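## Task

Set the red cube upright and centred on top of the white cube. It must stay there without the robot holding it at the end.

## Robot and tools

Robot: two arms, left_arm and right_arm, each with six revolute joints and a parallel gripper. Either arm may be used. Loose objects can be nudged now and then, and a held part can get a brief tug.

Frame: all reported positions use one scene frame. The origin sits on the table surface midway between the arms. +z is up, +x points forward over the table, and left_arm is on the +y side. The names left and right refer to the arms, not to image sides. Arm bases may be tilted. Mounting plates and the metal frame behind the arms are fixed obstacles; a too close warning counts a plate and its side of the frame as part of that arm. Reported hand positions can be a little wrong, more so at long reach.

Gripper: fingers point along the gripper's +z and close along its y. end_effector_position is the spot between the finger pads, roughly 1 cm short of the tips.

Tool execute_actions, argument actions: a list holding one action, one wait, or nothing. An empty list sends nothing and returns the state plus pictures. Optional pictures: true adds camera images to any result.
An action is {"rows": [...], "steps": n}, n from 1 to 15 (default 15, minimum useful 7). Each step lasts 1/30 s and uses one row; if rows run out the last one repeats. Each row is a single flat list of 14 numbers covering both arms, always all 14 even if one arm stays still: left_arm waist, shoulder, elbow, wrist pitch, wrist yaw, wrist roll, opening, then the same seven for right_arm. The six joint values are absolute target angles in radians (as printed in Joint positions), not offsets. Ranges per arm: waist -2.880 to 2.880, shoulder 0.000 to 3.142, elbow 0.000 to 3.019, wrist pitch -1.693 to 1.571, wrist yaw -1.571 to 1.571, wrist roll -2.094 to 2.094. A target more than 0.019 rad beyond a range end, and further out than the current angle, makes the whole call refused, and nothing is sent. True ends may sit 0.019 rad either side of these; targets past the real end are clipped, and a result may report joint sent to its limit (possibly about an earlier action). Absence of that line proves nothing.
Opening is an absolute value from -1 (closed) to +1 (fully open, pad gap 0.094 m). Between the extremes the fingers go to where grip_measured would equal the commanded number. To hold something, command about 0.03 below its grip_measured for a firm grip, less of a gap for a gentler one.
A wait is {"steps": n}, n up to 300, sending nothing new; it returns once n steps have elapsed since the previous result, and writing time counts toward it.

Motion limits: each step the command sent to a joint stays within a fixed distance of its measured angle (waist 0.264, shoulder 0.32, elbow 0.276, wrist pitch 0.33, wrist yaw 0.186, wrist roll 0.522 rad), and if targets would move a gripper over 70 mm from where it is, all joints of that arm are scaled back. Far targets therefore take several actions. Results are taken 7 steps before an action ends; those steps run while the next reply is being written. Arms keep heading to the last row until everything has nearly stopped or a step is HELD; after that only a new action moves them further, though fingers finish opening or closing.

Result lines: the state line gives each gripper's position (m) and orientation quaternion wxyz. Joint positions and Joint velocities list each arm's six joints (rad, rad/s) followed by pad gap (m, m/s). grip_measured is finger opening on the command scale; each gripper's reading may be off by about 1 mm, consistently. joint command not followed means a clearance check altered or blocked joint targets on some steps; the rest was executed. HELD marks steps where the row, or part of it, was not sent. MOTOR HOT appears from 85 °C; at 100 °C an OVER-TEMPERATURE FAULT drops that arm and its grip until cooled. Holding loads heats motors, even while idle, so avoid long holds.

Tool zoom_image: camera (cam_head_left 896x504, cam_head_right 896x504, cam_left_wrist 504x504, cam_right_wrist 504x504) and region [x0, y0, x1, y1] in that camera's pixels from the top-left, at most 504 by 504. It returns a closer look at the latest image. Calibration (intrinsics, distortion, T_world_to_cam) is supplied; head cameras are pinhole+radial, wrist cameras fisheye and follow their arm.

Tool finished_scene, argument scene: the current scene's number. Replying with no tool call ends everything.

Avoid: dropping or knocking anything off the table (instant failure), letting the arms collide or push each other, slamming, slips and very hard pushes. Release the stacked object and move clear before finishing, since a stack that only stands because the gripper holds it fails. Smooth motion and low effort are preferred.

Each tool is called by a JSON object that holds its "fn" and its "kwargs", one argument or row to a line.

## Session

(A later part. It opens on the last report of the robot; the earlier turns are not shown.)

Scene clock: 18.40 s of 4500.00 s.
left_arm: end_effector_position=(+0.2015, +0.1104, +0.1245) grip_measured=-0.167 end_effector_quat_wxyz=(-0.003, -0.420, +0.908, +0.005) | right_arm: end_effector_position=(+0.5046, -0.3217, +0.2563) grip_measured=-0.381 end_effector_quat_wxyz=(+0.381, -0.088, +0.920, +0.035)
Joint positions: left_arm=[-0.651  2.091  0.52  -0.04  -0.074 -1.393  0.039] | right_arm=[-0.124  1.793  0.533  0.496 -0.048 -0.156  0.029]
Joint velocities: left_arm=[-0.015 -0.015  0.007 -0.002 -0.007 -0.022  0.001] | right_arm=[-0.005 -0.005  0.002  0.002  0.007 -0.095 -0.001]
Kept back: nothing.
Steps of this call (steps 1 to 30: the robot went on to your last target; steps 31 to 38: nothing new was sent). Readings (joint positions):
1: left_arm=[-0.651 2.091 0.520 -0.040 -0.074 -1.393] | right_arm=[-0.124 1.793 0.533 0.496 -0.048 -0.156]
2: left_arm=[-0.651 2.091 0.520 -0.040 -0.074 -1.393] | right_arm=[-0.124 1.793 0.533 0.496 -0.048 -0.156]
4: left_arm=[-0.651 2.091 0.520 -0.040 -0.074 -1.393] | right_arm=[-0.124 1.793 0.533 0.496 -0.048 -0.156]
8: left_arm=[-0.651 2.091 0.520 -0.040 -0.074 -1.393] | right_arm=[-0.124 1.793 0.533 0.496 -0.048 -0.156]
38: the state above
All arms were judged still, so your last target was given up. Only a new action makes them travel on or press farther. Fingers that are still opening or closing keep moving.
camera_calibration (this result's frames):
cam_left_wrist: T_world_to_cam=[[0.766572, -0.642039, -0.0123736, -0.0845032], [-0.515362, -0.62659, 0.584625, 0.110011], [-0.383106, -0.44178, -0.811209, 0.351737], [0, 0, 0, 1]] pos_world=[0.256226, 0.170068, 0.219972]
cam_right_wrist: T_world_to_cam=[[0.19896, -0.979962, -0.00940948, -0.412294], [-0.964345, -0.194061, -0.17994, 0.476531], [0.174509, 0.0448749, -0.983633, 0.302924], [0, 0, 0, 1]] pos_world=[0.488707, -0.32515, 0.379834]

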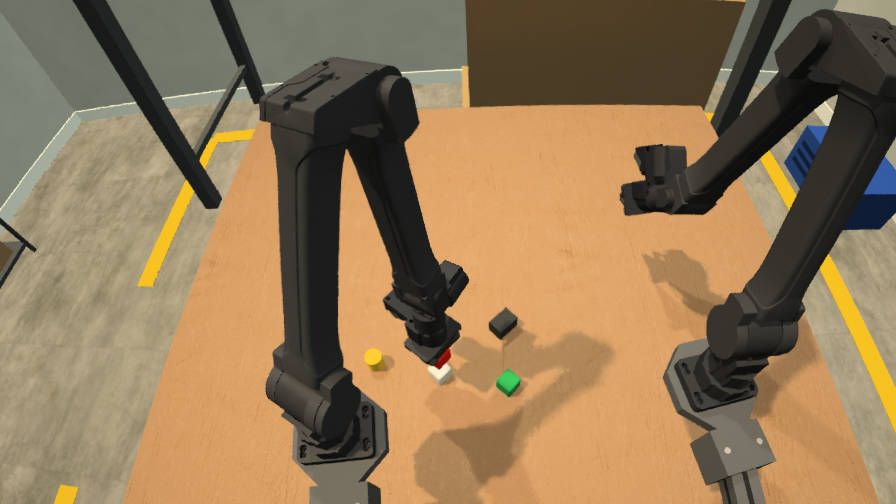

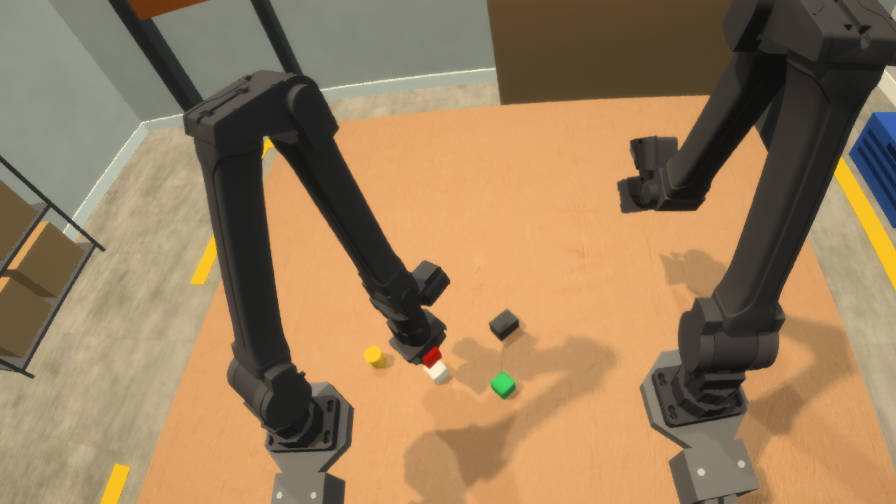

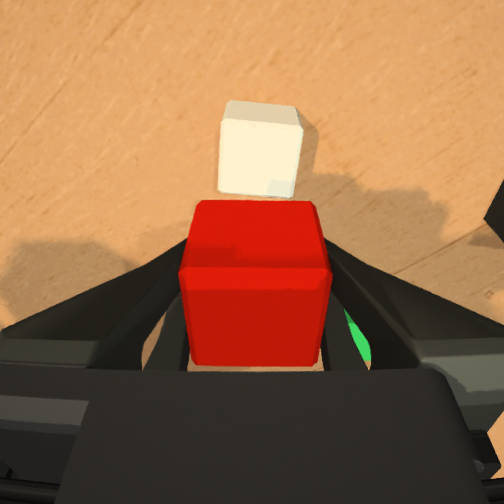

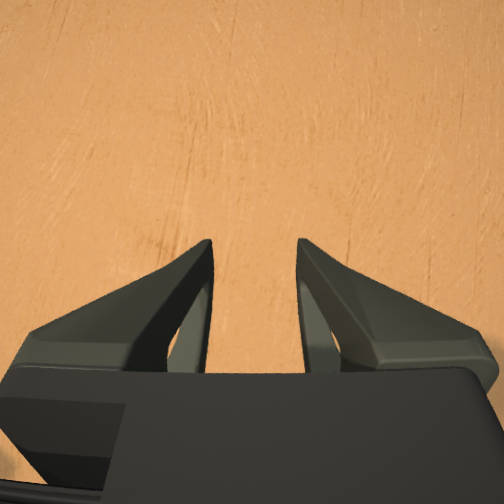

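{"fn": "execute_actions", "kwargs": {
  "actions": [
    {"rows": [[-0.6514,2.0878,0.5209,-0.0427,-0.071,-1.3835,-0.2,-0.124,1.793,0.533,0.496,-0.048,-0.156,-0.381],[-0.6498,2.0956,0.5233,-0.0363,-0.071,-1.3793,-0.2,-0.124,1.793,0.533,0.496,-0.048,-0.156,-0.381],[-0.6472,2.1077,0.5271,-0.0263,-0.071,-1.3728,-0.2,-0.124,1.793,0.533,0.496,-0.048,-0.156,-0.381],[-0.6439,2.1232,0.5319,-0.0134,-0.071,-1.3645,-0.2,-0.124,1.793,0.533,0.496,-0.048,-0.156,-0.381],[-0.6401,2.1415,0.5376,0.0017,-0.071,-1.3547,-0.2,-0.124,1.793,0.533,0.496,-0.048,-0.156,-0.381],[-0.6358,2.1617,0.5439,0.0184,-0.071,-1.3438,-0.2,-0.124,1.793,0.533,0.496,-0.048,-0.156,-0.381],[-0.6313,2.1831,0.5506,0.036,-0.071,-1.3323,-0.2,-0.124,1.793,0.533,0.496,-0.048,-0.156,-0.381],[-0.6267,2.2049,0.5574,0.054,-0.071,-1.3207,-0.2,-0.124,1.793,0.533,0.496,-0.048,-0.156,-0.381],[-0.6222,2.2263,0.5641,0.0716,-0.071,-1.3092,-0.2,-0.124,1.793,0.533,0.496,-0.048,-0.156,-0.381],[-0.6179,2.2465,0.5704,0.0883,-0.071,-1.2983,-0.2,-0.124,1.793,0.533,0.496,-0.048,-0.156,-0.381],[-0.6141,2.2648,0.5761,0.1034,-0.071,-1.2885,-0.2,-0.124,1.793,0.533,0.496,-0.048,-0.156,-0.381],[-0.6108,2.2803,0.5809,0.1163,-0.071,-1.2802,-0.2,-0.124,1.793,0.533,0.496,-0.048,-0.156,-0.381],[-0.6082,2.2924,0.5847,0.1263,-0.071,-1.2737,-0.2,-0.124,1.793,0.533,0.496,-0.048,-0.156,-0.381],[-0.6066,2.3002,0.5871,0.1327,-0.071,-1.2695,-0.2,-0.124,1.793,0.533,0.496,-0.048,-0.156,-0.381],[-0.606,2.303,0.588,0.135,-0.071,-1.268,-0.2,-0.124,1.793,0.533,0.496,-0.048,-0.156,-0.381]], "steps": 15}
  ]
}}

{"fn": "execute_actions", "kwargs": {
  "actions": [
    {"steps": 22}
  ],
  "pictures": true
}}

Scene clock: 26.80 s of 4500.00 s.
left_arm: end_effector_position=(+0.2058, +0.1083, +0.1123) grip_measured=-0.167 end_effector_quat_wxyz=(+0.001, -0.409, +0.913, -0.001) | right_arm: end_effector_position=(+0.5046, -0.3217, +0.2563) grip_measured=-0.381 end_effector_quat_wxyz=(+0.381, -0.088, +0.920, +0.035)
Joint positions: left_arm=[-0.647  2.139  0.534  0.007 -0.074 -1.362  0.039] | right_arm=[-0.124  1.793  0.533  0.496 -0.048 -0.156  0.029]
Joint velocities: left_arm=[ 0.103  0.611  0.217  0.447 -0.007  0.242  0.001] | right_arm=[-0.015  0.005  0.007 -0.002  0.037 -0.037  0.001]
Steps of this call (steps 1 to 90: nothing new was sent; then 5.13 s passed at rest; steps 91 to 98: the first 8 steps of this action). Readings (joint positions):
91: left_arm=[-0.651 2.091 0.520 -0.040 -0.074 -1.393] | right_arm=[-0.124 1.793 0.533 0.496 -0.048 -0.156]
92: left_arm=[-0.651 2.091 0.520 -0.040 -0.074 -1.392] | right_arm=[-0.124 1.793 0.533 0.496 -0.048 -0.156]
94: left_arm=[-0.651 2.092 0.520 -0.038 -0.074 -1.387] | right_arm=[-0.124 1.793 0.533 0.496 -0.048 -0.156]
98: the state above

Scene clock: 27.53 s of 4500.00 s.
left_arm: end_effector_position=(+0.2197, +0.1171, +0.0681) grip_measured=-0.167 end_effector_quat_wxyz=(+0.013, -0.394, +0.919, -0.000) | right_arm: end_effector_position=(+0.5046, -0.3217, +0.2563) grip_measured=-0.381 end_effector_quat_wxyz=(+0.381, -0.088, +0.920, +0.035)
Joint positions: left_arm=[-0.594  2.305  0.595  0.131 -0.095 -1.277  0.039] | right_arm=[-0.124  1.793  0.533  0.496 -0.048 -0.156  0.029]
Joint velocities: left_arm=[ 0.112 -0.005  0.081  0.061 -0.022  0.037 -0.001] | right_arm=[-0.005 -0.015  0.002 -0.007  0.037 -0.007  0.001]
Kept back: nothing.
Steps of this call (steps 1 to 7: the last 7 steps of your previous action; steps 8 to 22: the robot went on to your last target). Readings (joint positions):
1: left_arm=[-0.643 2.162 0.543 0.024 -0.074 -1.354] | right_arm=[-0.124 1.793 0.533 0.496 -0.048 -0.156]
2: left_arm=[-0.638 2.186 0.551 0.041 -0.074 -1.345] | right_arm=[-0.124 1.793 0.533 0.496 -0.048 -0.156]
4: left_arm=[-0.628 2.234 0.568 0.074 -0.074 -1.327] | right_arm=[-0.124 1.793 0.533 0.496 -0.048 -0.156]
8: left_arm=[-0.614 2.298 0.582 0.113 -0.074 -1.298] | right_arm=[-0.124 1.793 0.533 0.496 -0.048 -0.156]
22: the state above
camera_calibration (this result's frames):
cam_left_wrist: T_world_to_cam=[[0.729433, -0.68399, 0.00928972, -0.0832199], [-0.568688, -0.598812, 0.563931, 0.166421], [-0.38016, -0.416633, -0.825769, 0.313384], [0, 0, 0, 1]] pos_world=[0.274481, 0.173299, 0.165706]
cam_right_wrist: T_world_to_cam=[[0.19896, -0.979962, -0.00940948, -0.412294], [-0.964345, -0.194061, -0.17994, 0.476531], [0.174509, 0.0448749, -0.983633, 0.302924], [0, 0, 0, 1]] pos_world=[0.488707, -0.32515, 0.379834]

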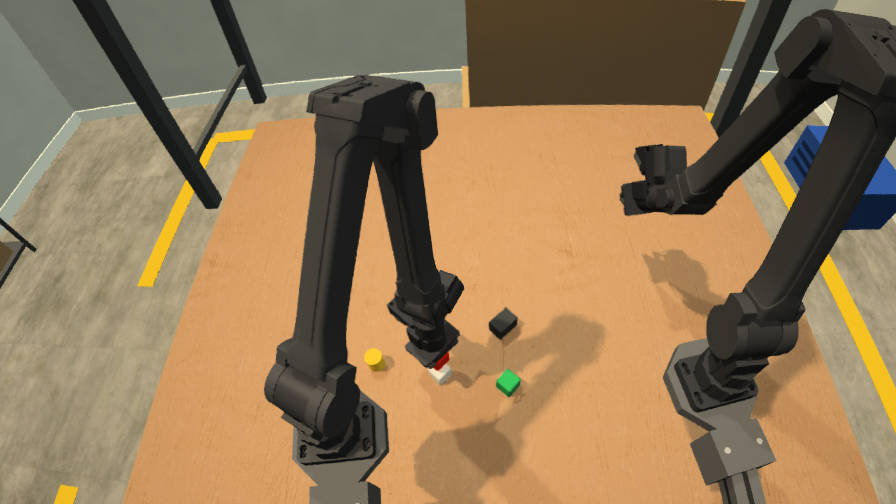

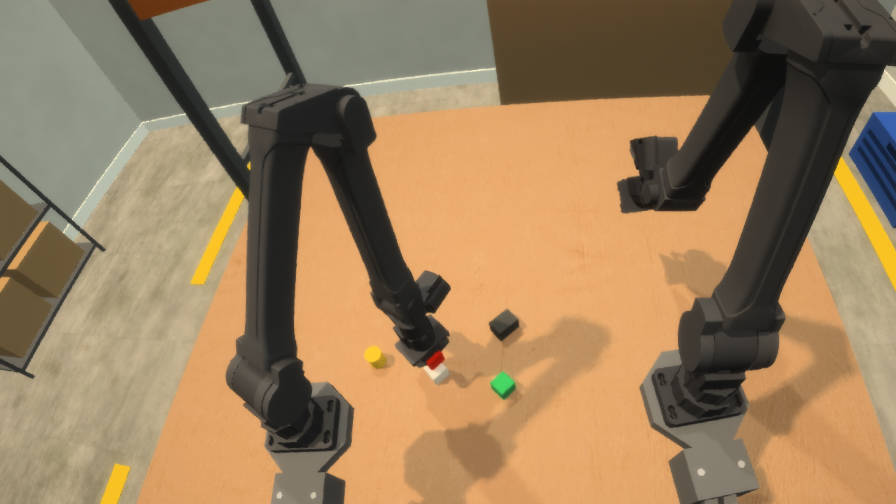

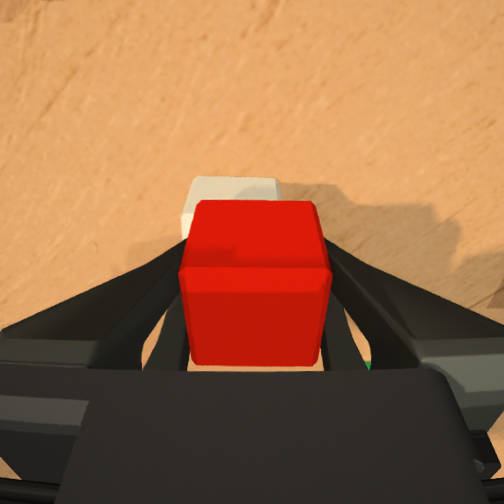

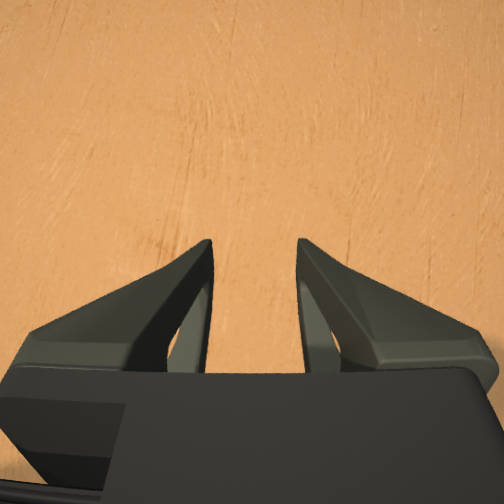

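{"fn": "execute_actions", "kwargs": {
  "actions": [
    {"steps": 12}
  ]
}}

Scene clock: 27.93 s of 4500.00 s.
left_arm: end_effector_position=(+0.2178, +0.1136, +0.0682) grip_measured=-0.167 end_effector_quat_wxyz=(+0.006, -0.392, +0.920, -0.006) | right_arm: end_effector_position=(+0.5046, -0.3217, +0.2563) grip_measured=-0.381 end_effector_quat_wxyz=(+0.381, -0.088, +0.920, +0.035)
Joint positions: left_arm=[-0.597  2.305  0.595  0.131 -0.076 -1.276  0.039] | right_arm=[-0.124  1.793  0.533  0.496 -0.048 -0.156  0.029]
Joint velocities: left_arm=[-0.005 -0.005  0.017 -0.002 -0.022  0.051  0.001] | right_arm=[ 0.005 -0.015 -0.012  0.002 -0.051 -0.051 -0.   ]
Kept back: nothing.
Steps of this call (steps 1 to 12: the robot went on to your last target). Readings (joint positions):
1: left_arm=[-0.592 2.305 0.596 0.131 -0.085 -1.277] | right_arm=[-0.124 1.793 0.533 0.496 -0.048 -0.156]
2: left_arm=[-0.593 2.305 0.596 0.131 -0.079 -1.277] | right_arm=[-0.124 1.793 0.533 0.496 -0.048 -0.156]
4: left_arm=[-0.595 2.305 0.595 0.131 -0.076 -1.277] | right_arm=[-0.124 1.793 0.533 0.496 -0.048 -0.156]
8: left_arm=[-0.597 2.305 0.595 0.131 -0.076 -1.276] | right_arm=[-0.124 1.793 0.533 0.496 -0.048 -0.156]
12: the state above

{"fn": "execute_actions", "kwargs": {
  "actions": [
    {"rows": [[-0.609,2.303,0.585,0.133,-0.071,-1.268,-0.2,-0.124,1.793,0.533,0.496,-0.048,-0.156,-0.381],[-0.612,2.303,0.581,0.133,-0.071,-1.268,-0.2,-0.124,1.793,0.533,0.496,-0.048,-0.156,-0.381],[-0.615,2.303,0.577,0.133,-0.071,-1.268,-0.2,-0.124,1.793,0.533,0.496,-0.048,-0.156,-0.381],[-0.618,2.303,0.574,0.133,-0.071,-1.268,-0.2,-0.124,1.793,0.533,0.496,-0.048,-0.156,-0.381],[-0.62,2.303,0.572,0.133,-0.071,-1.268,-0.2,-0.124,1.793,0.533,0.496,-0.048,-0.156,-0.381],[-0.621,2.303,0.5705,0.133,-0.071,-1.268,-0.2,-0.124,1.793,0.533,0.496,-0.048,-0.156,-0.381]], "steps": 12}
  ]
}}

{"fn": "execute_actions", "kwargs": {
  "actions": [
    {"steps": 14}
  ],
  "pictures": true
}}

Scene clock: 29.10 s of 4500.00 s.
left_arm: end_effector_position=(+0.2159, +0.1128, +0.0684) grip_measured=-0.167 end_effector_quat_wxyz=(+0.005, -0.390, +0.921, -0.006) | right_arm: end_effector_position=(+0.5046, -0.3217, +0.2563) grip_measured=-0.381 end_effector_quat_wxyz=(+0.381, -0.088, +0.920, +0.035)
Joint positions: left_arm=[-0.603  2.305  0.592  0.131 -0.075 -1.276  0.039] | right_arm=[-0.124  1.793  0.533  0.496 -0.048 -0.156  0.029]
Joint velocities: left_arm=[-0.093 -0.005 -0.051  0.007  0.022  0.022  0.001] | right_arm=[ 0.015 -0.005 -0.007 -0.002  0.037 -0.037 -0.   ]
Steps of this call (steps 1 to 15: the robot went on to your last target; steps 16 to 30: nothing new was sent; steps 31 to 35: the first 5 steps of this action). Readings (joint positions):
31: left_arm=[-0.597 2.305 0.595 0.131 -0.075 -1.276] | right_arm=[-0.124 1.793 0.533 0.496 -0.048 -0.156]
32: left_arm=[-0.597 2.305 0.595 0.131 -0.075 -1.276] | right_arm=[-0.124 1.793 0.533 0.496 -0.048 -0.156]
34: left_arm=[-0.600 2.305 0.594 0.131 -0.075 -1.276] | right_arm=[-0.124 1.793 0.533 0.496 -0.048 -0.156]
35: the state above

Scene clock: 29.57 s of 4500.00 s.
left_arm: end_effector_position=(+0.2087, +0.1132, +0.0690) grip_measured=-0.167 end_effector_quat_wxyz=(+0.002, -0.384, +0.923, -0.002) | right_arm: end_effector_position=(+0.5046, -0.3217, +0.2563) grip_measured=-0.381 end_effector_quat_wxyz=(+0.381, -0.088, +0.920, +0.035)
Joint positions: left_arm=[-0.613  2.305  0.582  0.131 -0.075 -1.276  0.039] | right_arm=[-0.124  1.793  0.533  0.496 -0.048 -0.156  0.029]
Joint velocities: left_arm=[ 0.005 -0.005 -0.012 -0.022 -0.037 -0.037 -0.   ] | right_arm=[-0.015  0.005  0.002  0.007 -0.022  0.037  0.   ]
Kept back: nothing.
Steps of this call (steps 1 to 7: the last 7 steps of your previous action; steps 8 to 14: the robot went on to your last target). Readings (joint positions):
1: left_arm=[-0.605 2.305 0.591 0.131 -0.075 -1.276] | right_arm=[-0.124 1.793 0.533 0.496 -0.048 -0.156]
2: left_arm=[-0.608 2.305 0.588 0.131 -0.075 -1.276] | right_arm=[-0.124 1.793 0.533 0.496 -0.048 -0.156]
4: left_arm=[-0.612 2.305 0.584 0.131 -0.075 -1.276] | right_arm=[-0.124 1.793 0.533 0.496 -0.048 -0.156]
8: left_arm=[-0.613 2.305 0.582 0.131 -0.075 -1.276] | right_arm=[-0.124 1.793 0.533 0.496 -0.048 -0.156]
14: the state above
camera_calibration (this result's frames):
cam_left_wrist: T_world_to_cam=[[0.714784, -0.699335, 0.00381786, -0.0726989], [-0.570229, -0.579648, 0.582105, 0.154217], [-0.404874, -0.418256, -0.813105, 0.312819], [0, 0, 0, 1]] pos_world=[0.266555, 0.169389, 0.164861]
cam_right_wrist: T_world_to_cam=[[0.19896, -0.979962, -0.00940948, -0.412294], [-0.964345, -0.194061, -0.17994, 0.476531], [0.174509, 0.0448749, -0.983633, 0.302924], [0, 0, 0, 1]] pos_world=[0.488707, -0.32515, 0.379834]

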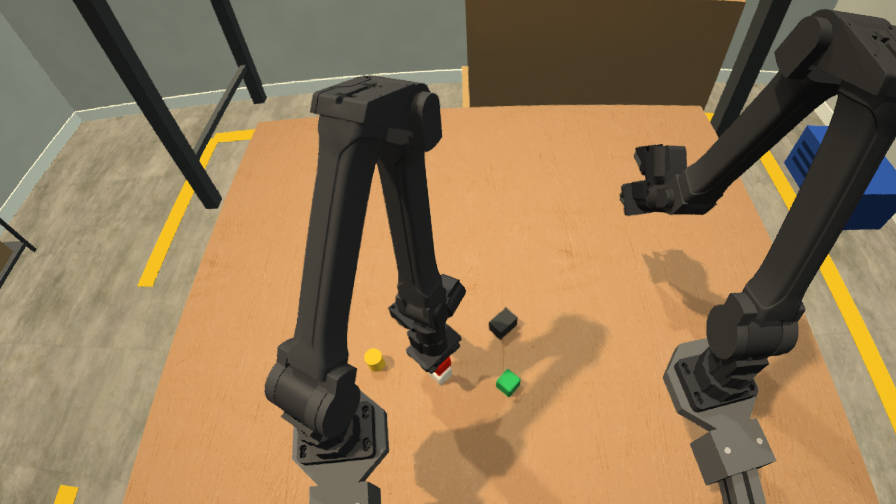

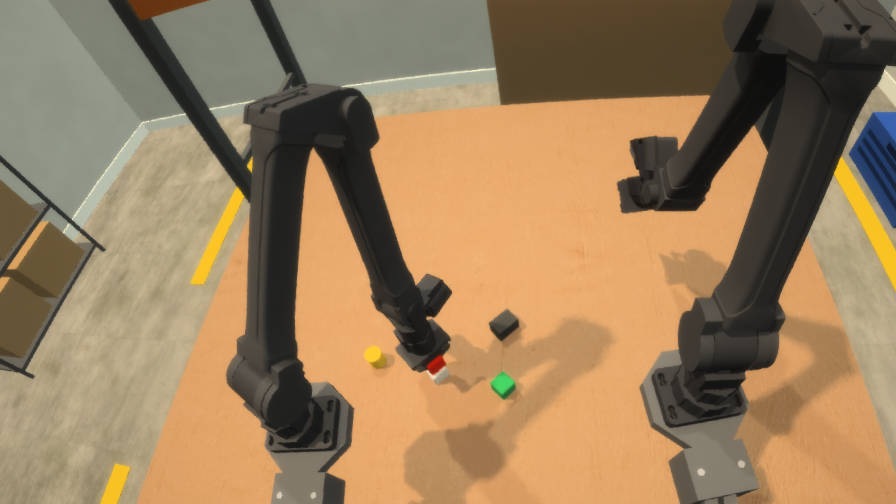

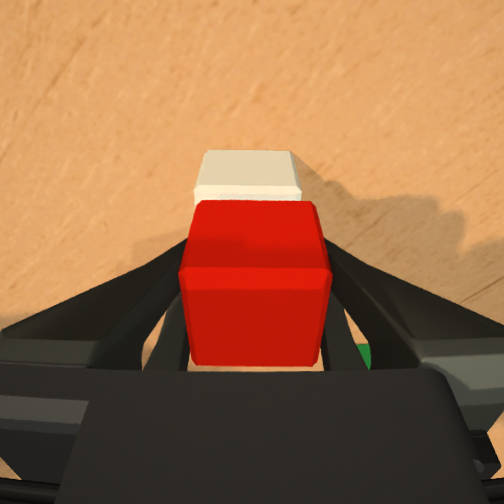

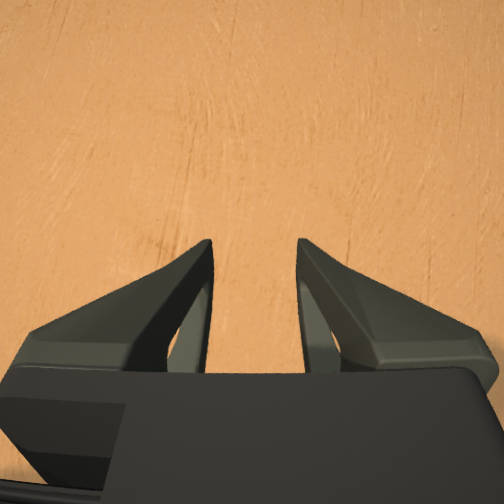

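{"fn": "zoom_image", "kwargs": {
  "camera": "cam_left_wrist",
  "region": [170, 130, 340, 300]
}}

Region (170, 130, 340, 300) of cam_left_wrist's 504x504 image, scaled by 2.965, with more detail than that image has.

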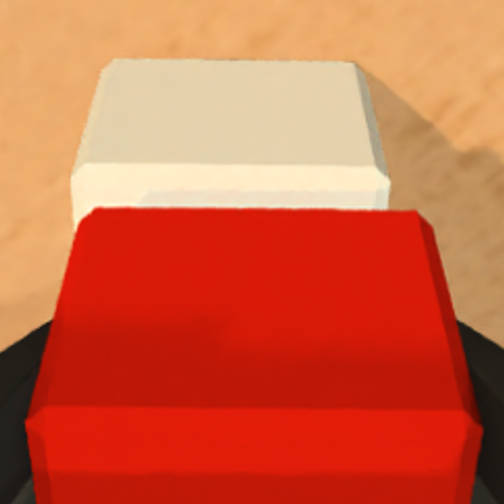

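{"fn": "execute_actions", "kwargs": {
  "actions": [
    {"rows": [[-0.621,2.31,0.575,0.14,-0.071,-1.268,-0.2,-0.124,1.793,0.533,0.496,-0.048,-0.156,-0.381],[-0.621,2.316,0.575,0.145,-0.071,-1.268,-0.2,-0.124,1.793,0.533,0.496,-0.048,-0.156,-0.381],[-0.621,2.321,0.575,0.15,-0.071,-1.268,-0.2,-0.124,1.793,0.533,0.496,-0.048,-0.156,-0.381],[-0.621,2.325,0.575,0.155,-0.071,-1.268,-0.2,-0.124,1.793,0.533,0.496,-0.048,-0.156,-0.381],[-0.621,2.329,0.575,0.16,-0.071,-1.268,-0.2,-0.124,1.793,0.533,0.496,-0.048,-0.156,-0.381],[-0.621,2.332,0.575,0.164,-0.071,-1.268,-0.2,-0.124,1.793,0.533,0.496,-0.048,-0.156,-0.381],[-0.621,2.334,0.575,0.168,-0.071,-1.268,-0.2,-0.124,1.793,0.533,0.496,-0.048,-0.156,-0.381],[-0.621,2.335,0.575,0.17,-0.071,-1.268,-0.2,-0.124,1.793,0.533,0.496,-0.048,-0.156,-0.381]], "steps": 12}
  ]
}}

{"fn": "execute_actions", "kwargs": {
  "actions": [
    {"steps": 14}
  ],
  "pictures": true
}}

Scene clock: 33.17 s of 4500.00 s.
left_arm: end_effector_position=(+0.2095, +0.1128, +0.0687) grip_measured=-0.167 end_effector_quat_wxyz=(+0.003, -0.385, +0.923, -0.004) | right_arm: end_effector_position=(+0.5046, -0.3217, +0.2563) grip_measured=-0.381 end_effector_quat_wxyz=(+0.381, -0.088, +0.920, +0.035)
Joint positions: left_arm=[-0.613  2.306  0.582  0.137 -0.075 -1.276  0.039] | right_arm=[-0.124  1.793  0.533  0.496 -0.048 -0.156  0.029]
Joint velocities: left_arm=[-0.005  0.044 -0.022  0.129 -0.095  0.051  0.   ] | right_arm=[-0.005 -0.005 -0.007 -0.002  0.066 -0.007 -0.   ]
Steps of this call (steps 1 to 30: the robot went on to your last target; steps 31 to 90: nothing new was sent; then 0.43 s passed at rest; steps 91 to 95: the first 5 steps of this action). Readings (joint positions):
91: left_arm=[-0.613 2.305 0.582 0.131 -0.075 -1.276] | right_arm=[-0.124 1.793 0.533 0.496 -0.048 -0.156]
92: left_arm=[-0.613 2.305 0.582 0.131 -0.075 -1.276] | right_arm=[-0.124 1.793 0.533 0.496 -0.048 -0.156]
94: left_arm=[-0.613 2.305 0.582 0.134 -0.075 -1.276] | right_arm=[-0.124 1.793 0.533 0.496 -0.048 -0.156]
95: the state above

Scene clock: 33.63 s of 4500.00 s.
left_arm: end_effector_position=(+0.2078, +0.1134, +0.0648) grip_measured=-0.167 end_effector_quat_wxyz=(+0.004, -0.385, +0.923, -0.004) | right_arm: end_effector_position=(+0.5046, -0.3217, +0.2563) grip_measured=-0.381 end_effector_quat_wxyz=(+0.381, -0.088, +0.920, +0.035)
Joint positions: left_arm=[-0.613  2.322  0.582  0.155 -0.075 -1.276  0.039] | right_arm=[-0.124  1.793  0.533  0.496 -0.048 -0.156  0.029]
Joint velocities: left_arm=[ 0.005 -0.015 -0.007  0.007  0.022  0.007 -0.001] | right_arm=[-0.005 -0.024 -0.002  0.002 -0.066 -0.022  0.   ]
Kept back: nothing.
Steps of this call (steps 1 to 7: the last 7 steps of your previous action; steps 8 to 14: the robot went on to your last target). Readings (joint positions):
1: left_arm=[-0.613 2.308 0.582 0.142 -0.075 -1.276] | right_arm=[-0.124 1.793 0.533 0.496 -0.048 -0.156]
2: left_arm=[-0.613 2.311 0.582 0.146 -0.075 -1.276] | right_arm=[-0.124 1.793 0.533 0.496 -0.048 -0.156]
4: left_arm=[-0.613 2.316 0.582 0.152 -0.075 -1.276] | right_arm=[-0.124 1.793 0.533 0.496 -0.048 -0.156]
8: left_arm=[-0.613 2.322 0.582 0.154 -0.075 -1.276] | right_arm=[-0.124 1.793 0.533 0.496 -0.048 -0.156]
14: the state above
camera_calibration (this result's frames):
cam_left_wrist: T_world_to_cam=[[0.715066, -0.69899, 0.00965555, -0.072423], [-0.573092, -0.578251, 0.580681, 0.15677], [-0.400307, -0.420759, -0.814074, 0.308447], [0, 0, 0, 1]] pos_world=[0.265104, 0.169811, 0.160765]
cam_right_wrist: T_world_to_cam=[[0.19896, -0.979962, -0.00940948, -0.412294], [-0.964345, -0.194061, -0.17994, 0.476531], [0.174509, 0.0448749, -0.983633, 0.302924], [0, 0, 0, 1]] pos_world=[0.488707, -0.32515, 0.379834]

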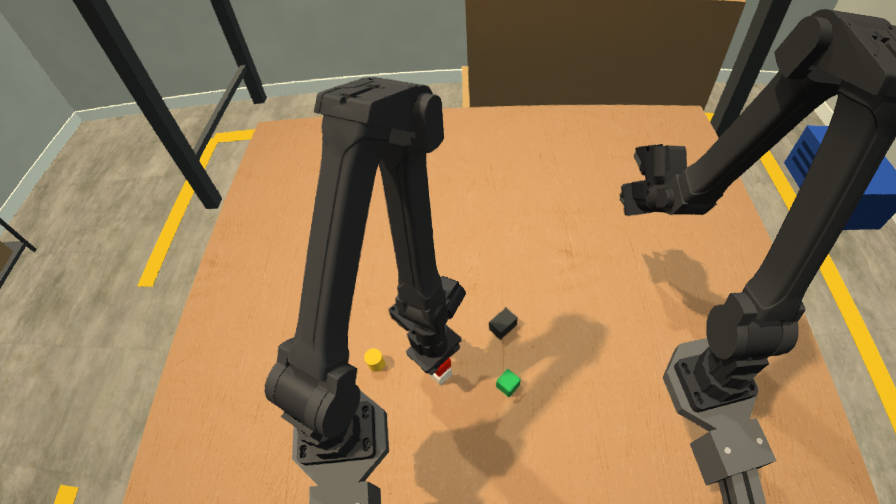

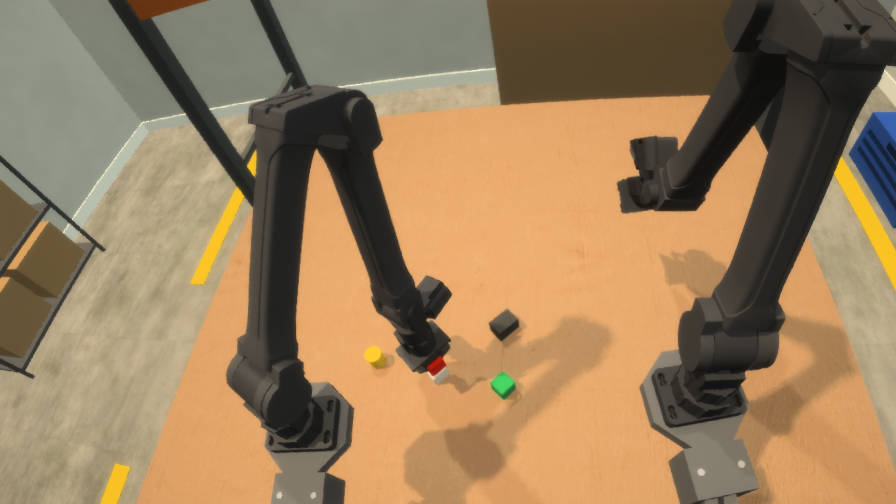

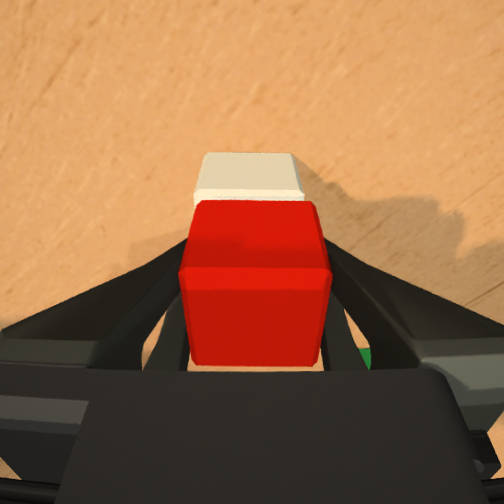

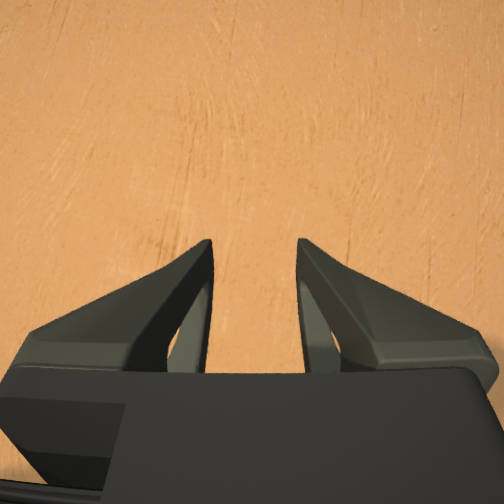

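{"fn": "execute_actions", "kwargs": {
  "actions": [
    {"rows": [[-0.621,2.34,0.575,0.17,-0.071,-1.268,-0.2,-0.124,1.793,0.533,0.496,-0.048,-0.156,-0.381],[-0.621,2.344,0.575,0.17,-0.071,-1.268,-0.2,-0.124,1.793,0.533,0.496,-0.048,-0.156,-0.381],[-0.621,2.347,0.575,0.17,-0.071,-1.268,-0.2,-0.124,1.793,0.533,0.496,-0.048,-0.156,-0.381],[-0.621,2.349,0.575,0.172,-0.071,-1.268,-0.2,-0.124,1.793,0.533,0.496,-0.048,-0.156,-0.381],[-0.621,2.349,0.575,0.175,-0.071,-1.268,-0.2,-0.124,1.793,0.533,0.496,-0.048,-0.156,-0.381],[-0.621,2.349,0.575,0.178,-0.071,-1.268,-0.2,-0.124,1.793,0.533,0.496,-0.048,-0.156,-0.381],[-0.621,2.349,0.575,0.18,-0.071,-1.268,-0.2,-0.124,1.793,0.533,0.496,-0.048,-0.156,-0.381]], "steps": 10}
  ]
}}

{"fn": "execute_actions", "kwargs": {
  "actions": [
    {"steps": 13}
  ],
  "pictures": true
}}

Scene clock: 34.37 s of 4500.00 s.
left_arm: end_effector_position=(+0.2072, +0.1137, +0.0643) grip_measured=-0.167 end_effector_quat_wxyz=(+0.003, -0.385, +0.923, -0.004) | right_arm: end_effector_position=(+0.5046, -0.3217, +0.2563) grip_measured=-0.381 end_effector_quat_wxyz=(+0.381, -0.088, +0.920, +0.035)
Joint positions: left_arm=[-0.613  2.324  0.582  0.155 -0.075 -1.276  0.039] | right_arm=[-0.124  1.793  0.533  0.496 -0.048 -0.156  0.029]
Joint velocities: left_arm=[-0.005  0.044 -0.012 -0.002 -0.037 -0.037  0.   ] | right_arm=[-0.005  0.015  0.007  0.022 -0.037 -0.022  0.   ]
Steps of this call (steps 1 to 19: the robot went on to your last target; steps 20 to 22: the first 3 steps of this action). Readings (joint positions):
20: left_arm=[-0.613 2.322 0.582 0.155 -0.075 -1.276] | right_arm=[-0.124 1.793 0.533 0.496 -0.048 -0.156]
21: left_arm=[-0.613 2.323 0.582 0.155 -0.075 -1.276] | right_arm=[-0.124 1.793 0.533 0.496 -0.048 -0.156]
22: the state above

Scene clock: 34.80 s of 4500.00 s.
left_arm: end_effector_position=(+0.2050, +0.1146, +0.0613) grip_measured=-0.167 end_effector_quat_wxyz=(+0.003, -0.385, +0.923, -0.003) | right_arm: end_effector_position=(+0.5046, -0.3217, +0.2563) grip_measured=-0.381 end_effector_quat_wxyz=(+0.381, -0.088, +0.920, +0.035)
Joint positions: left_arm=[-0.613  2.336  0.582  0.165 -0.075 -1.276  0.039] | right_arm=[-0.124  1.793  0.533  0.496 -0.048 -0.156  0.029]
Joint velocities: left_arm=[-0.005  0.005  0.007  0.012 -0.022  0.007 -0.001] | right_arm=[ 0.005  0.005  0.002  0.002 -0.037 -0.007 -0.   ]
Kept back: nothing.
Steps of this call (steps 1 to 7: the last 7 steps of your previous action; steps 8 to 13: the robot went on to your last target). Readings (joint positions):
1: left_arm=[-0.613 2.326 0.582 0.155 -0.075 -1.276] | right_arm=[-0.124 1.793 0.533 0.496 -0.048 -0.156]
2: left_arm=[-0.613 2.328 0.582 0.157 -0.075 -1.276] | right_arm=[-0.124 1.793 0.533 0.496 -0.048 -0.156]
4: left_arm=[-0.613 2.333 0.582 0.160 -0.075 -1.276] | right_arm=[-0.124 1.793 0.533 0.496 -0.048 -0.156]
8: left_arm=[-0.613 2.336 0.582 0.164 -0.075 -1.276] | right_arm=[-0.124 1.793 0.533 0.496 -0.048 -0.156]
13: the state above
camera_calibration (this result's frames):
cam_left_wrist: T_world_to_cam=[[0.714875, -0.699229, 0.00564208, -0.0692501], [-0.571125, -0.579211, 0.581662, 0.157521], [-0.403447, -0.419038, -0.813411, 0.305402], [0, 0, 0, 1]] pos_world=[0.262683, 0.170791, 0.157184]
cam_right_wrist: T_world_to_cam=[[0.19896, -0.979962, -0.00940948, -0.412294], [-0.964345, -0.194061, -0.17994, 0.476531], [0.174509, 0.0448749, -0.983633, 0.302924], [0, 0, 0, 1]] pos_world=[0.488707, -0.32515, 0.379834]

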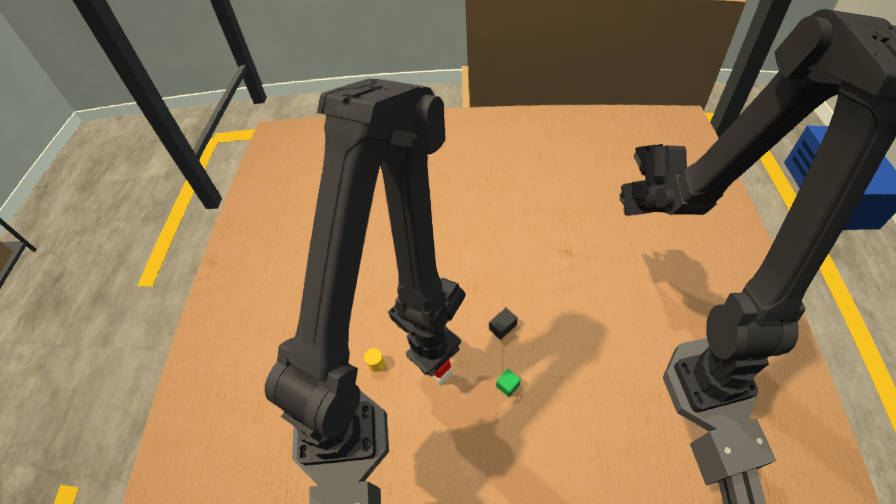

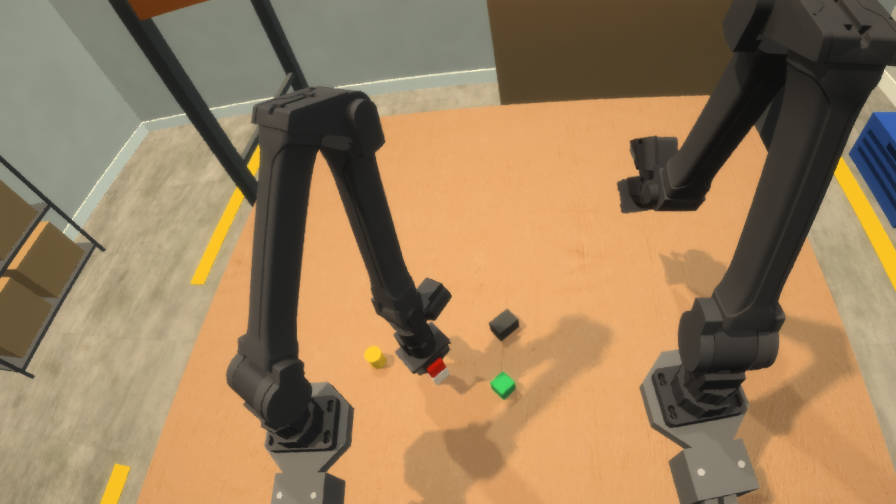

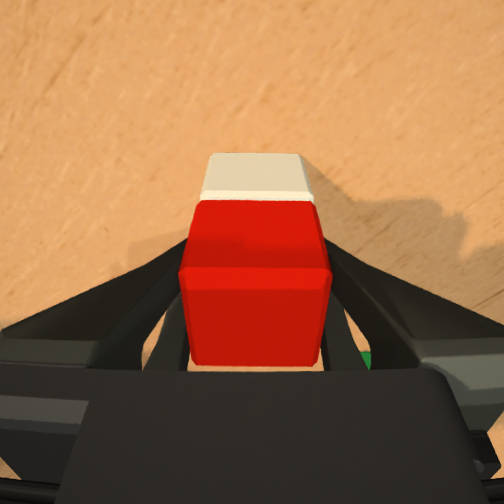

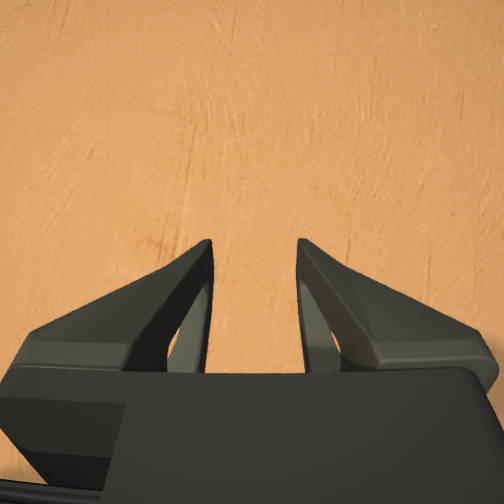

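{"fn": "execute_actions", "kwargs": {
  "actions": [
    {"rows": [[-0.621,2.353,0.575,0.182,-0.071,-1.268,-0.2,-0.124,1.793,0.533,0.496,-0.048,-0.156,-0.381],[-0.621,2.356,0.575,0.184,-0.071,-1.268,-0.2,-0.124,1.793,0.533,0.496,-0.048,-0.156,-0.381],[-0.621,2.357,0.575,0.187,-0.071,-1.268,-0.2,-0.124,1.793,0.533,0.496,-0.048,-0.156,-0.381],[-0.621,2.357,0.575,0.19,-0.071,-1.268,-0.2,-0.124,1.793,0.533,0.496,-0.048,-0.156,-0.381],[-0.621,2.357,0.575,0.192,-0.071,-1.268,-0.2,-0.124,1.793,0.533,0.496,-0.048,-0.156,-0.381],[-0.621,2.357,0.575,0.193,-0.071,-1.268,-0.2,-0.124,1.793,0.533,0.496,-0.048,-0.156,-0.381]], "steps": 8}
  ]
}}

{"fn": "execute_actions", "kwargs": {
  "actions": [
    {"steps": 13}
  ]
}}

Scene clock: 35.27 s of 4500.00 s.
left_arm: end_effector_position=(+0.2051, +0.1145, +0.0613) grip_measured=-0.167 end_effector_quat_wxyz=(+0.003, -0.385, +0.923, -0.003) | right_arm: end_effector_position=(+0.5046, -0.3217, +0.2563) grip_measured=-0.381 end_effector_quat_wxyz=(+0.381, -0.088, +0.920, +0.035)
Joint positions: left_arm=[-0.613  2.336  0.582  0.165 -0.075 -1.276  0.039] | right_arm=[-0.124  1.793  0.533  0.496 -0.048 -0.156  0.029]
Joint velocities: left_arm=[-0.015 -0.015  0.007  0.022 -0.037 -0.022  0.   ] | right_arm=[-0.005 -0.005 -0.012 -0.032 -0.007  0.081  0.   ]
Steps of this call (steps 1 to 13: the robot went on to your last target; step 14: the first step of this action). Readings (joint positions):
14: the state above

Scene clock: 35.70 s of 4500.00 s.
left_arm: end_effector_position=(+0.2058, +0.1140, +0.0599) grip_measured=-0.167 end_effector_quat_wxyz=(+0.005, -0.385, +0.923, -0.006) | right_arm: end_effector_position=(+0.5046, -0.3217, +0.2563) grip_measured=-0.381 end_effector_quat_wxyz=(+0.381, -0.088, +0.920, +0.035)
Joint positions: left_arm=[-0.613  2.342  0.582  0.178 -0.075 -1.276  0.039] | right_arm=[-0.124  1.793  0.533  0.496 -0.048 -0.156  0.029]
Joint velocities: left_arm=[ 0.005 -0.015  0.002 -0.007  0.066  0.066 -0.   ] | right_arm=[-0.005 -0.005 -0.002 -0.022  0.022 -0.066 -0.001]
Kept back: nothing.
Steps of this call (steps 1 to 7: the last 7 steps of your previous action; steps 8 to 13: the robot went on to your last target). Readings (joint positions):
1: left_arm=[-0.613 2.336 0.582 0.166 -0.075 -1.276] | right_arm=[-0.124 1.793 0.533 0.496 -0.048 -0.156]
2: left_arm=[-0.613 2.337 0.582 0.168 -0.075 -1.276] | right_arm=[-0.124 1.793 0.533 0.496 -0.048 -0.156]
4: left_arm=[-0.613 2.339 0.582 0.173 -0.075 -1.276] | right_arm=[-0.124 1.793 0.533 0.496 -0.048 -0.156]
8: left_arm=[-0.613 2.342 0.582 0.177 -0.075 -1.276] | right_arm=[-0.124 1.793 0.533 0.496 -0.048 -0.156]
13: the state above

{"fn": "execute_actions", "kwargs": {
  "actions": [
    {"rows": [[-0.621,2.361,0.575,0.193,-0.071,-1.268,-0.2,-0.124,1.793,0.533,0.496,-0.048,-0.156,-0.381],[-0.621,2.363,0.575,0.194,-0.071,-1.268,-0.2,-0.124,1.793,0.533,0.496,-0.048,-0.156,-0.381],[-0.621,2.363,0.575,0.195,-0.071,-1.268,-0.2,-0.124,1.793,0.533,0.496,-0.048,-0.156,-0.381],[-0.621,2.363,0.575,0.197,-0.071,-1.268,-0.2,-0.124,1.793,0.533,0.496,-0.048,-0.156,-0.381],[-0.621,2.363,0.575,0.198,-0.071,-1.268,-0.2,-0.124,1.793,0.533,0.496,-0.048,-0.156,-0.381]], "steps": 7}
  ]
}}

{"fn": "execute_actions", "kwargs": {
  "actions": [
    {"steps": 13}
  ],
  "pictures": true
}}

Scene clock: 36.23 s of 4500.00 s.
left_arm: end_effector_position=(+0.2058, +0.1140, +0.0599) grip_measured=-0.167 end_effector_quat_wxyz=(+0.005, -0.385, +0.923, -0.006) | right_arm: end_effector_position=(+0.5046, -0.3217, +0.2563) grip_measured=-0.381 end_effector_quat_wxyz=(+0.381, -0.088, +0.920, +0.035)
Joint positions: left_arm=[-0.613  2.342  0.582  0.178 -0.075 -1.276  0.039] | right_arm=[-0.124  1.793  0.533  0.496 -0.048 -0.156  0.029]
Joint velocities: left_arm=[-0.005 -0.015 -0.002  0.007 -0.037 -0.037 -0.   ] | right_arm=[ 0.005  0.005 -0.012 -0.017 -0.007  0.066 -0.001]
Kept back: the last 7 steps of this action.
Steps of this call (steps 1 to 16: the robot went on to your last target). Readings (joint positions):
1: left_arm=[-0.613 2.342 0.582 0.178 -0.075 -1.276] | right_arm=[-0.124 1.793 0.533 0.496 -0.048 -0.156]
2: left_arm=[-0.613 2.342 0.582 0.178 -0.075 -1.276] | right_arm=[-0.124 1.793 0.533 0.496 -0.048 -0.156]
4: left_arm=[-0.613 2.342 0.582 0.178 -0.075 -1.276] | right_arm=[-0.124 1.793 0.533 0.496 -0.048 -0.156]
8: left_arm=[-0.613 2.342 0.582 0.178 -0.075 -1.276] | right_arm=[-0.124 1.793 0.533 0.496 -0.048 -0.156]
16: the state above

Scene clock: 36.67 s of 4500.00 s.
left_arm: end_effector_position=(+0.2046, +0.1145, +0.0584) grip_measured=-0.167 end_effector_quat_wxyz=(+0.004, -0.385, +0.923, -0.005) | right_arm: end_effector_position=(+0.5046, -0.3217, +0.2563) grip_measured=-0.381 end_effector_quat_wxyz=(+0.381, -0.088, +0.920, +0.035)
Joint positions: left_arm=[-0.613  2.348  0.582  0.182 -0.075 -1.276  0.039] | right_arm=[-0.124  1.793  0.533  0.496 -0.048 -0.156  0.029]
Joint velocities: left_arm=[-0.015  0.005 -0.007 -0.007 -0.007 -0.051  0.   ] | right_arm=[-0.005 -0.005  0.007  0.007  0.007  0.007 -0.   ]
Kept back: nothing.
Steps of this call (steps 1 to 7: the last 7 steps of your previous action; steps 8 to 13: the robot went on to your last target). Readings (joint positions):
1: left_arm=[-0.613 2.342 0.582 0.178 -0.075 -1.276] | right_arm=[-0.124 1.793 0.533 0.496 -0.048 -0.156]
2: left_arm=[-0.613 2.343 0.582 0.178 -0.075 -1.276] | right_arm=[-0.124 1.793 0.533 0.496 -0.048 -0.156]
4: left_arm=[-0.613 2.345 0.582 0.179 -0.075 -1.276] | right_arm=[-0.124 1.793 0.533 0.496 -0.048 -0.156]
8: left_arm=[-0.613 2.348 0.582 0.182 -0.075 -1.276] | right_arm=[-0.124 1.793 0.533 0.496 -0.048 -0.156]
13: the state above
camera_calibration (this result's frames):
cam_left_wrist: T_world_to_cam=[[0.714865, -0.699174, 0.0111135, -0.0692745], [-0.574029, -0.577687, 0.580318, 0.159487], [-0.399323, -0.421228, -0.814314, 0.302269], [0, 0, 0, 1]] pos_world=[0.261775, 0.171023, 0.154358]
cam_right_wrist: T_world_to_cam=[[0.19896, -0.979962, -0.00940948, -0.412294], [-0.964345, -0.194061, -0.17994, 0.476531], [0.174509, 0.0448749, -0.983633, 0.302924], [0, 0, 0, 1]] pos_world=[0.488707, -0.32515, 0.379834]

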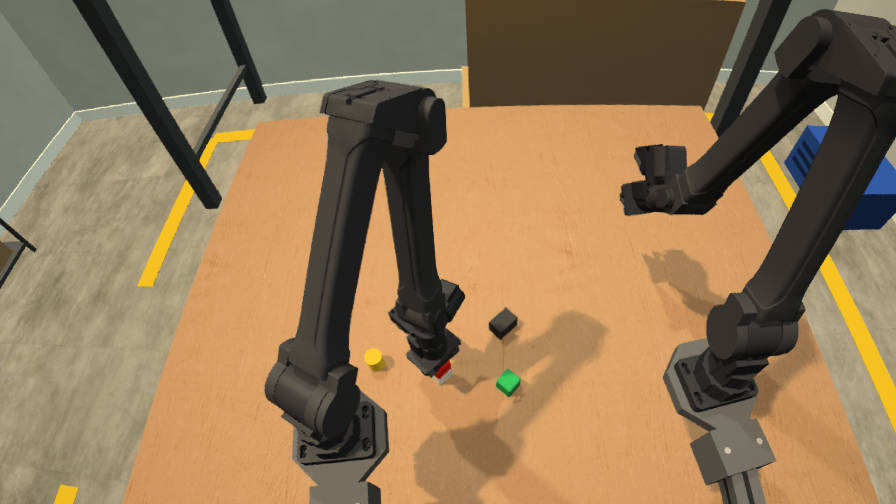

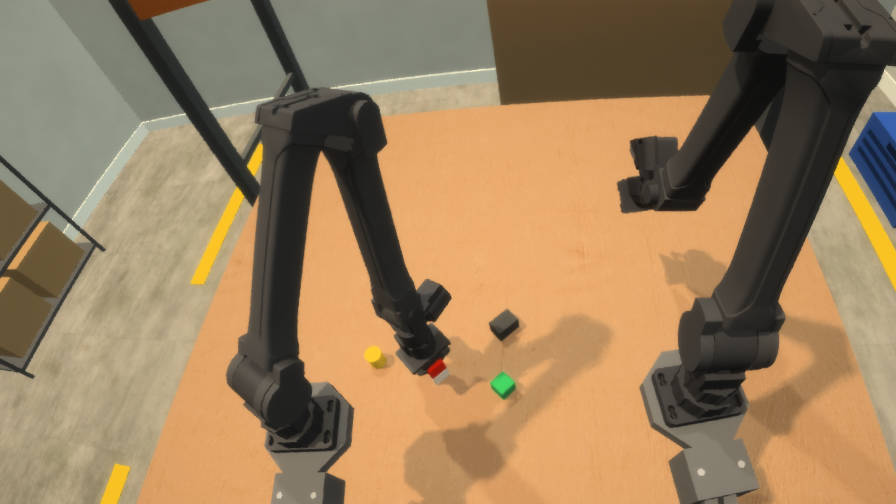

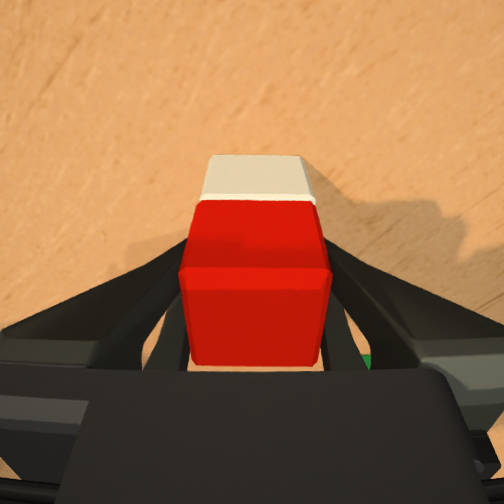

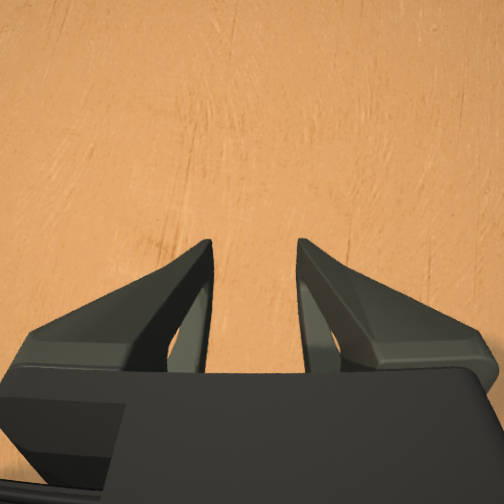

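{"fn": "execute_actions", "kwargs": {
  "actions": [
    {"rows": [[-0.621,2.367,0.575,0.2,-0.071,-1.268,-0.2,-0.124,1.793,0.533,0.496,-0.048,-0.156,-0.381],[-0.621,2.369,0.575,0.202,-0.071,-1.268,-0.2,-0.124,1.793,0.533,0.496,-0.048,-0.156,-0.381],[-0.621,2.369,0.575,0.204,-0.071,-1.268,-0.2,-0.124,1.793,0.533,0.496,-0.048,-0.156,-0.381],[-0.621,2.369,0.575,0.206,-0.071,-1.268,-0.2,-0.124,1.793,0.533,0.496,-0.048,-0.156,-0.381],[-0.621,2.369,0.575,0.208,-0.071,-1.268,-0.2,-0.124,1.793,0.533,0.496,-0.048,-0.156,-0.381]], "steps": 7}
  ]
}}

{"fn": "execute_actions", "kwargs": {
  "actions": [
    {"steps": 12}
  ]
}}

Scene clock: 37.10 s of 4500.00 s.
left_arm: end_effector_position=(+0.2046, +0.1145, +0.0584) grip_measured=-0.167 end_effector_quat_wxyz=(+0.004, -0.385, +0.923, -0.005) | right_arm: end_effector_position=(+0.5046, -0.3217, +0.2563) grip_measured=-0.381 end_effector_quat_wxyz=(+0.381, -0.088, +0.920, +0.035)
Joint positions: left_arm=[-0.613  2.348  0.582  0.182 -0.075 -1.276  0.039] | right_arm=[-0.124  1.793  0.533  0.496 -0.048 -0.156  0.029]
Joint velocities: left_arm=[-0.015 -0.005 -0.002  0.002 -0.037 -0.066  0.001] | right_arm=[-0.015 -0.005  0.007 -0.042 -0.051 -0.095  0.   ]
Kept back: the last 7 steps of this action.
Steps of this call (steps 1 to 13: the robot went on to your last target). Readings (joint positions):
1: left_arm=[-0.613 2.348 0.582 0.182 -0.075 -1.276] | right_arm=[-0.124 1.793 0.533 0.496 -0.048 -0.156]
2: left_arm=[-0.613 2.348 0.582 0.182 -0.075 -1.276] | right_arm=[-0.124 1.793 0.533 0.496 -0.048 -0.156]
4: left_arm=[-0.613 2.348 0.582 0.182 -0.075 -1.276] | right_arm=[-0.124 1.793 0.533 0.496 -0.048 -0.156]
8: left_arm=[-0.613 2.348 0.582 0.182 -0.075 -1.276] | right_arm=[-0.124 1.793 0.533 0.496 -0.048 -0.156]
13: the state above

Scene clock: 37.50 s of 4500.00 s.
left_arm: end_effector_position=(+0.2049, +0.1143, +0.0580) grip_measured=-0.167 end_effector_quat_wxyz=(+0.005, -0.385, +0.923, -0.006) | right_arm: end_effector_position=(+0.5046, -0.3217, +0.2563) grip_measured=-0.381 end_effector_quat_wxyz=(+0.381, -0.088, +0.920, +0.035)
Joint positions: left_arm=[-0.613  2.35   0.582  0.186 -0.075 -1.276  0.039] | right_arm=[-0.124  1.793  0.533  0.496 -0.048 -0.156  0.029]
Joint velocities: left_arm=[ 0.005 -0.005  0.012  0.002 -0.081 -0.022  0.001] | right_arm=[ 0.005 -0.005 -0.002  0.012  0.007  0.081 -0.001]
Kept back: nothing.
Steps of this call (steps 1 to 7: the last 7 steps of your previous action; steps 8 to 12: the robot went on to your last target). Readings (joint positions):
1: left_arm=[-0.613 2.349 0.582 0.183 -0.075 -1.276] | right_arm=[-0.124 1.793 0.533 0.496 -0.048 -0.156]
2: left_arm=[-0.613 2.349 0.582 0.184 -0.075 -1.276] | right_arm=[-0.124 1.793 0.533 0.496 -0.048 -0.156]
4: left_arm=[-0.613 2.350 0.582 0.186 -0.075 -1.276] | right_arm=[-0.124 1.793 0.533 0.496 -0.048 -0.156]
8: left_arm=[-0.613 2.350 0.582 0.186 -0.075 -1.276] | right_arm=[-0.124 1.793 0.533 0.496 -0.048 -0.156]
12: the state above


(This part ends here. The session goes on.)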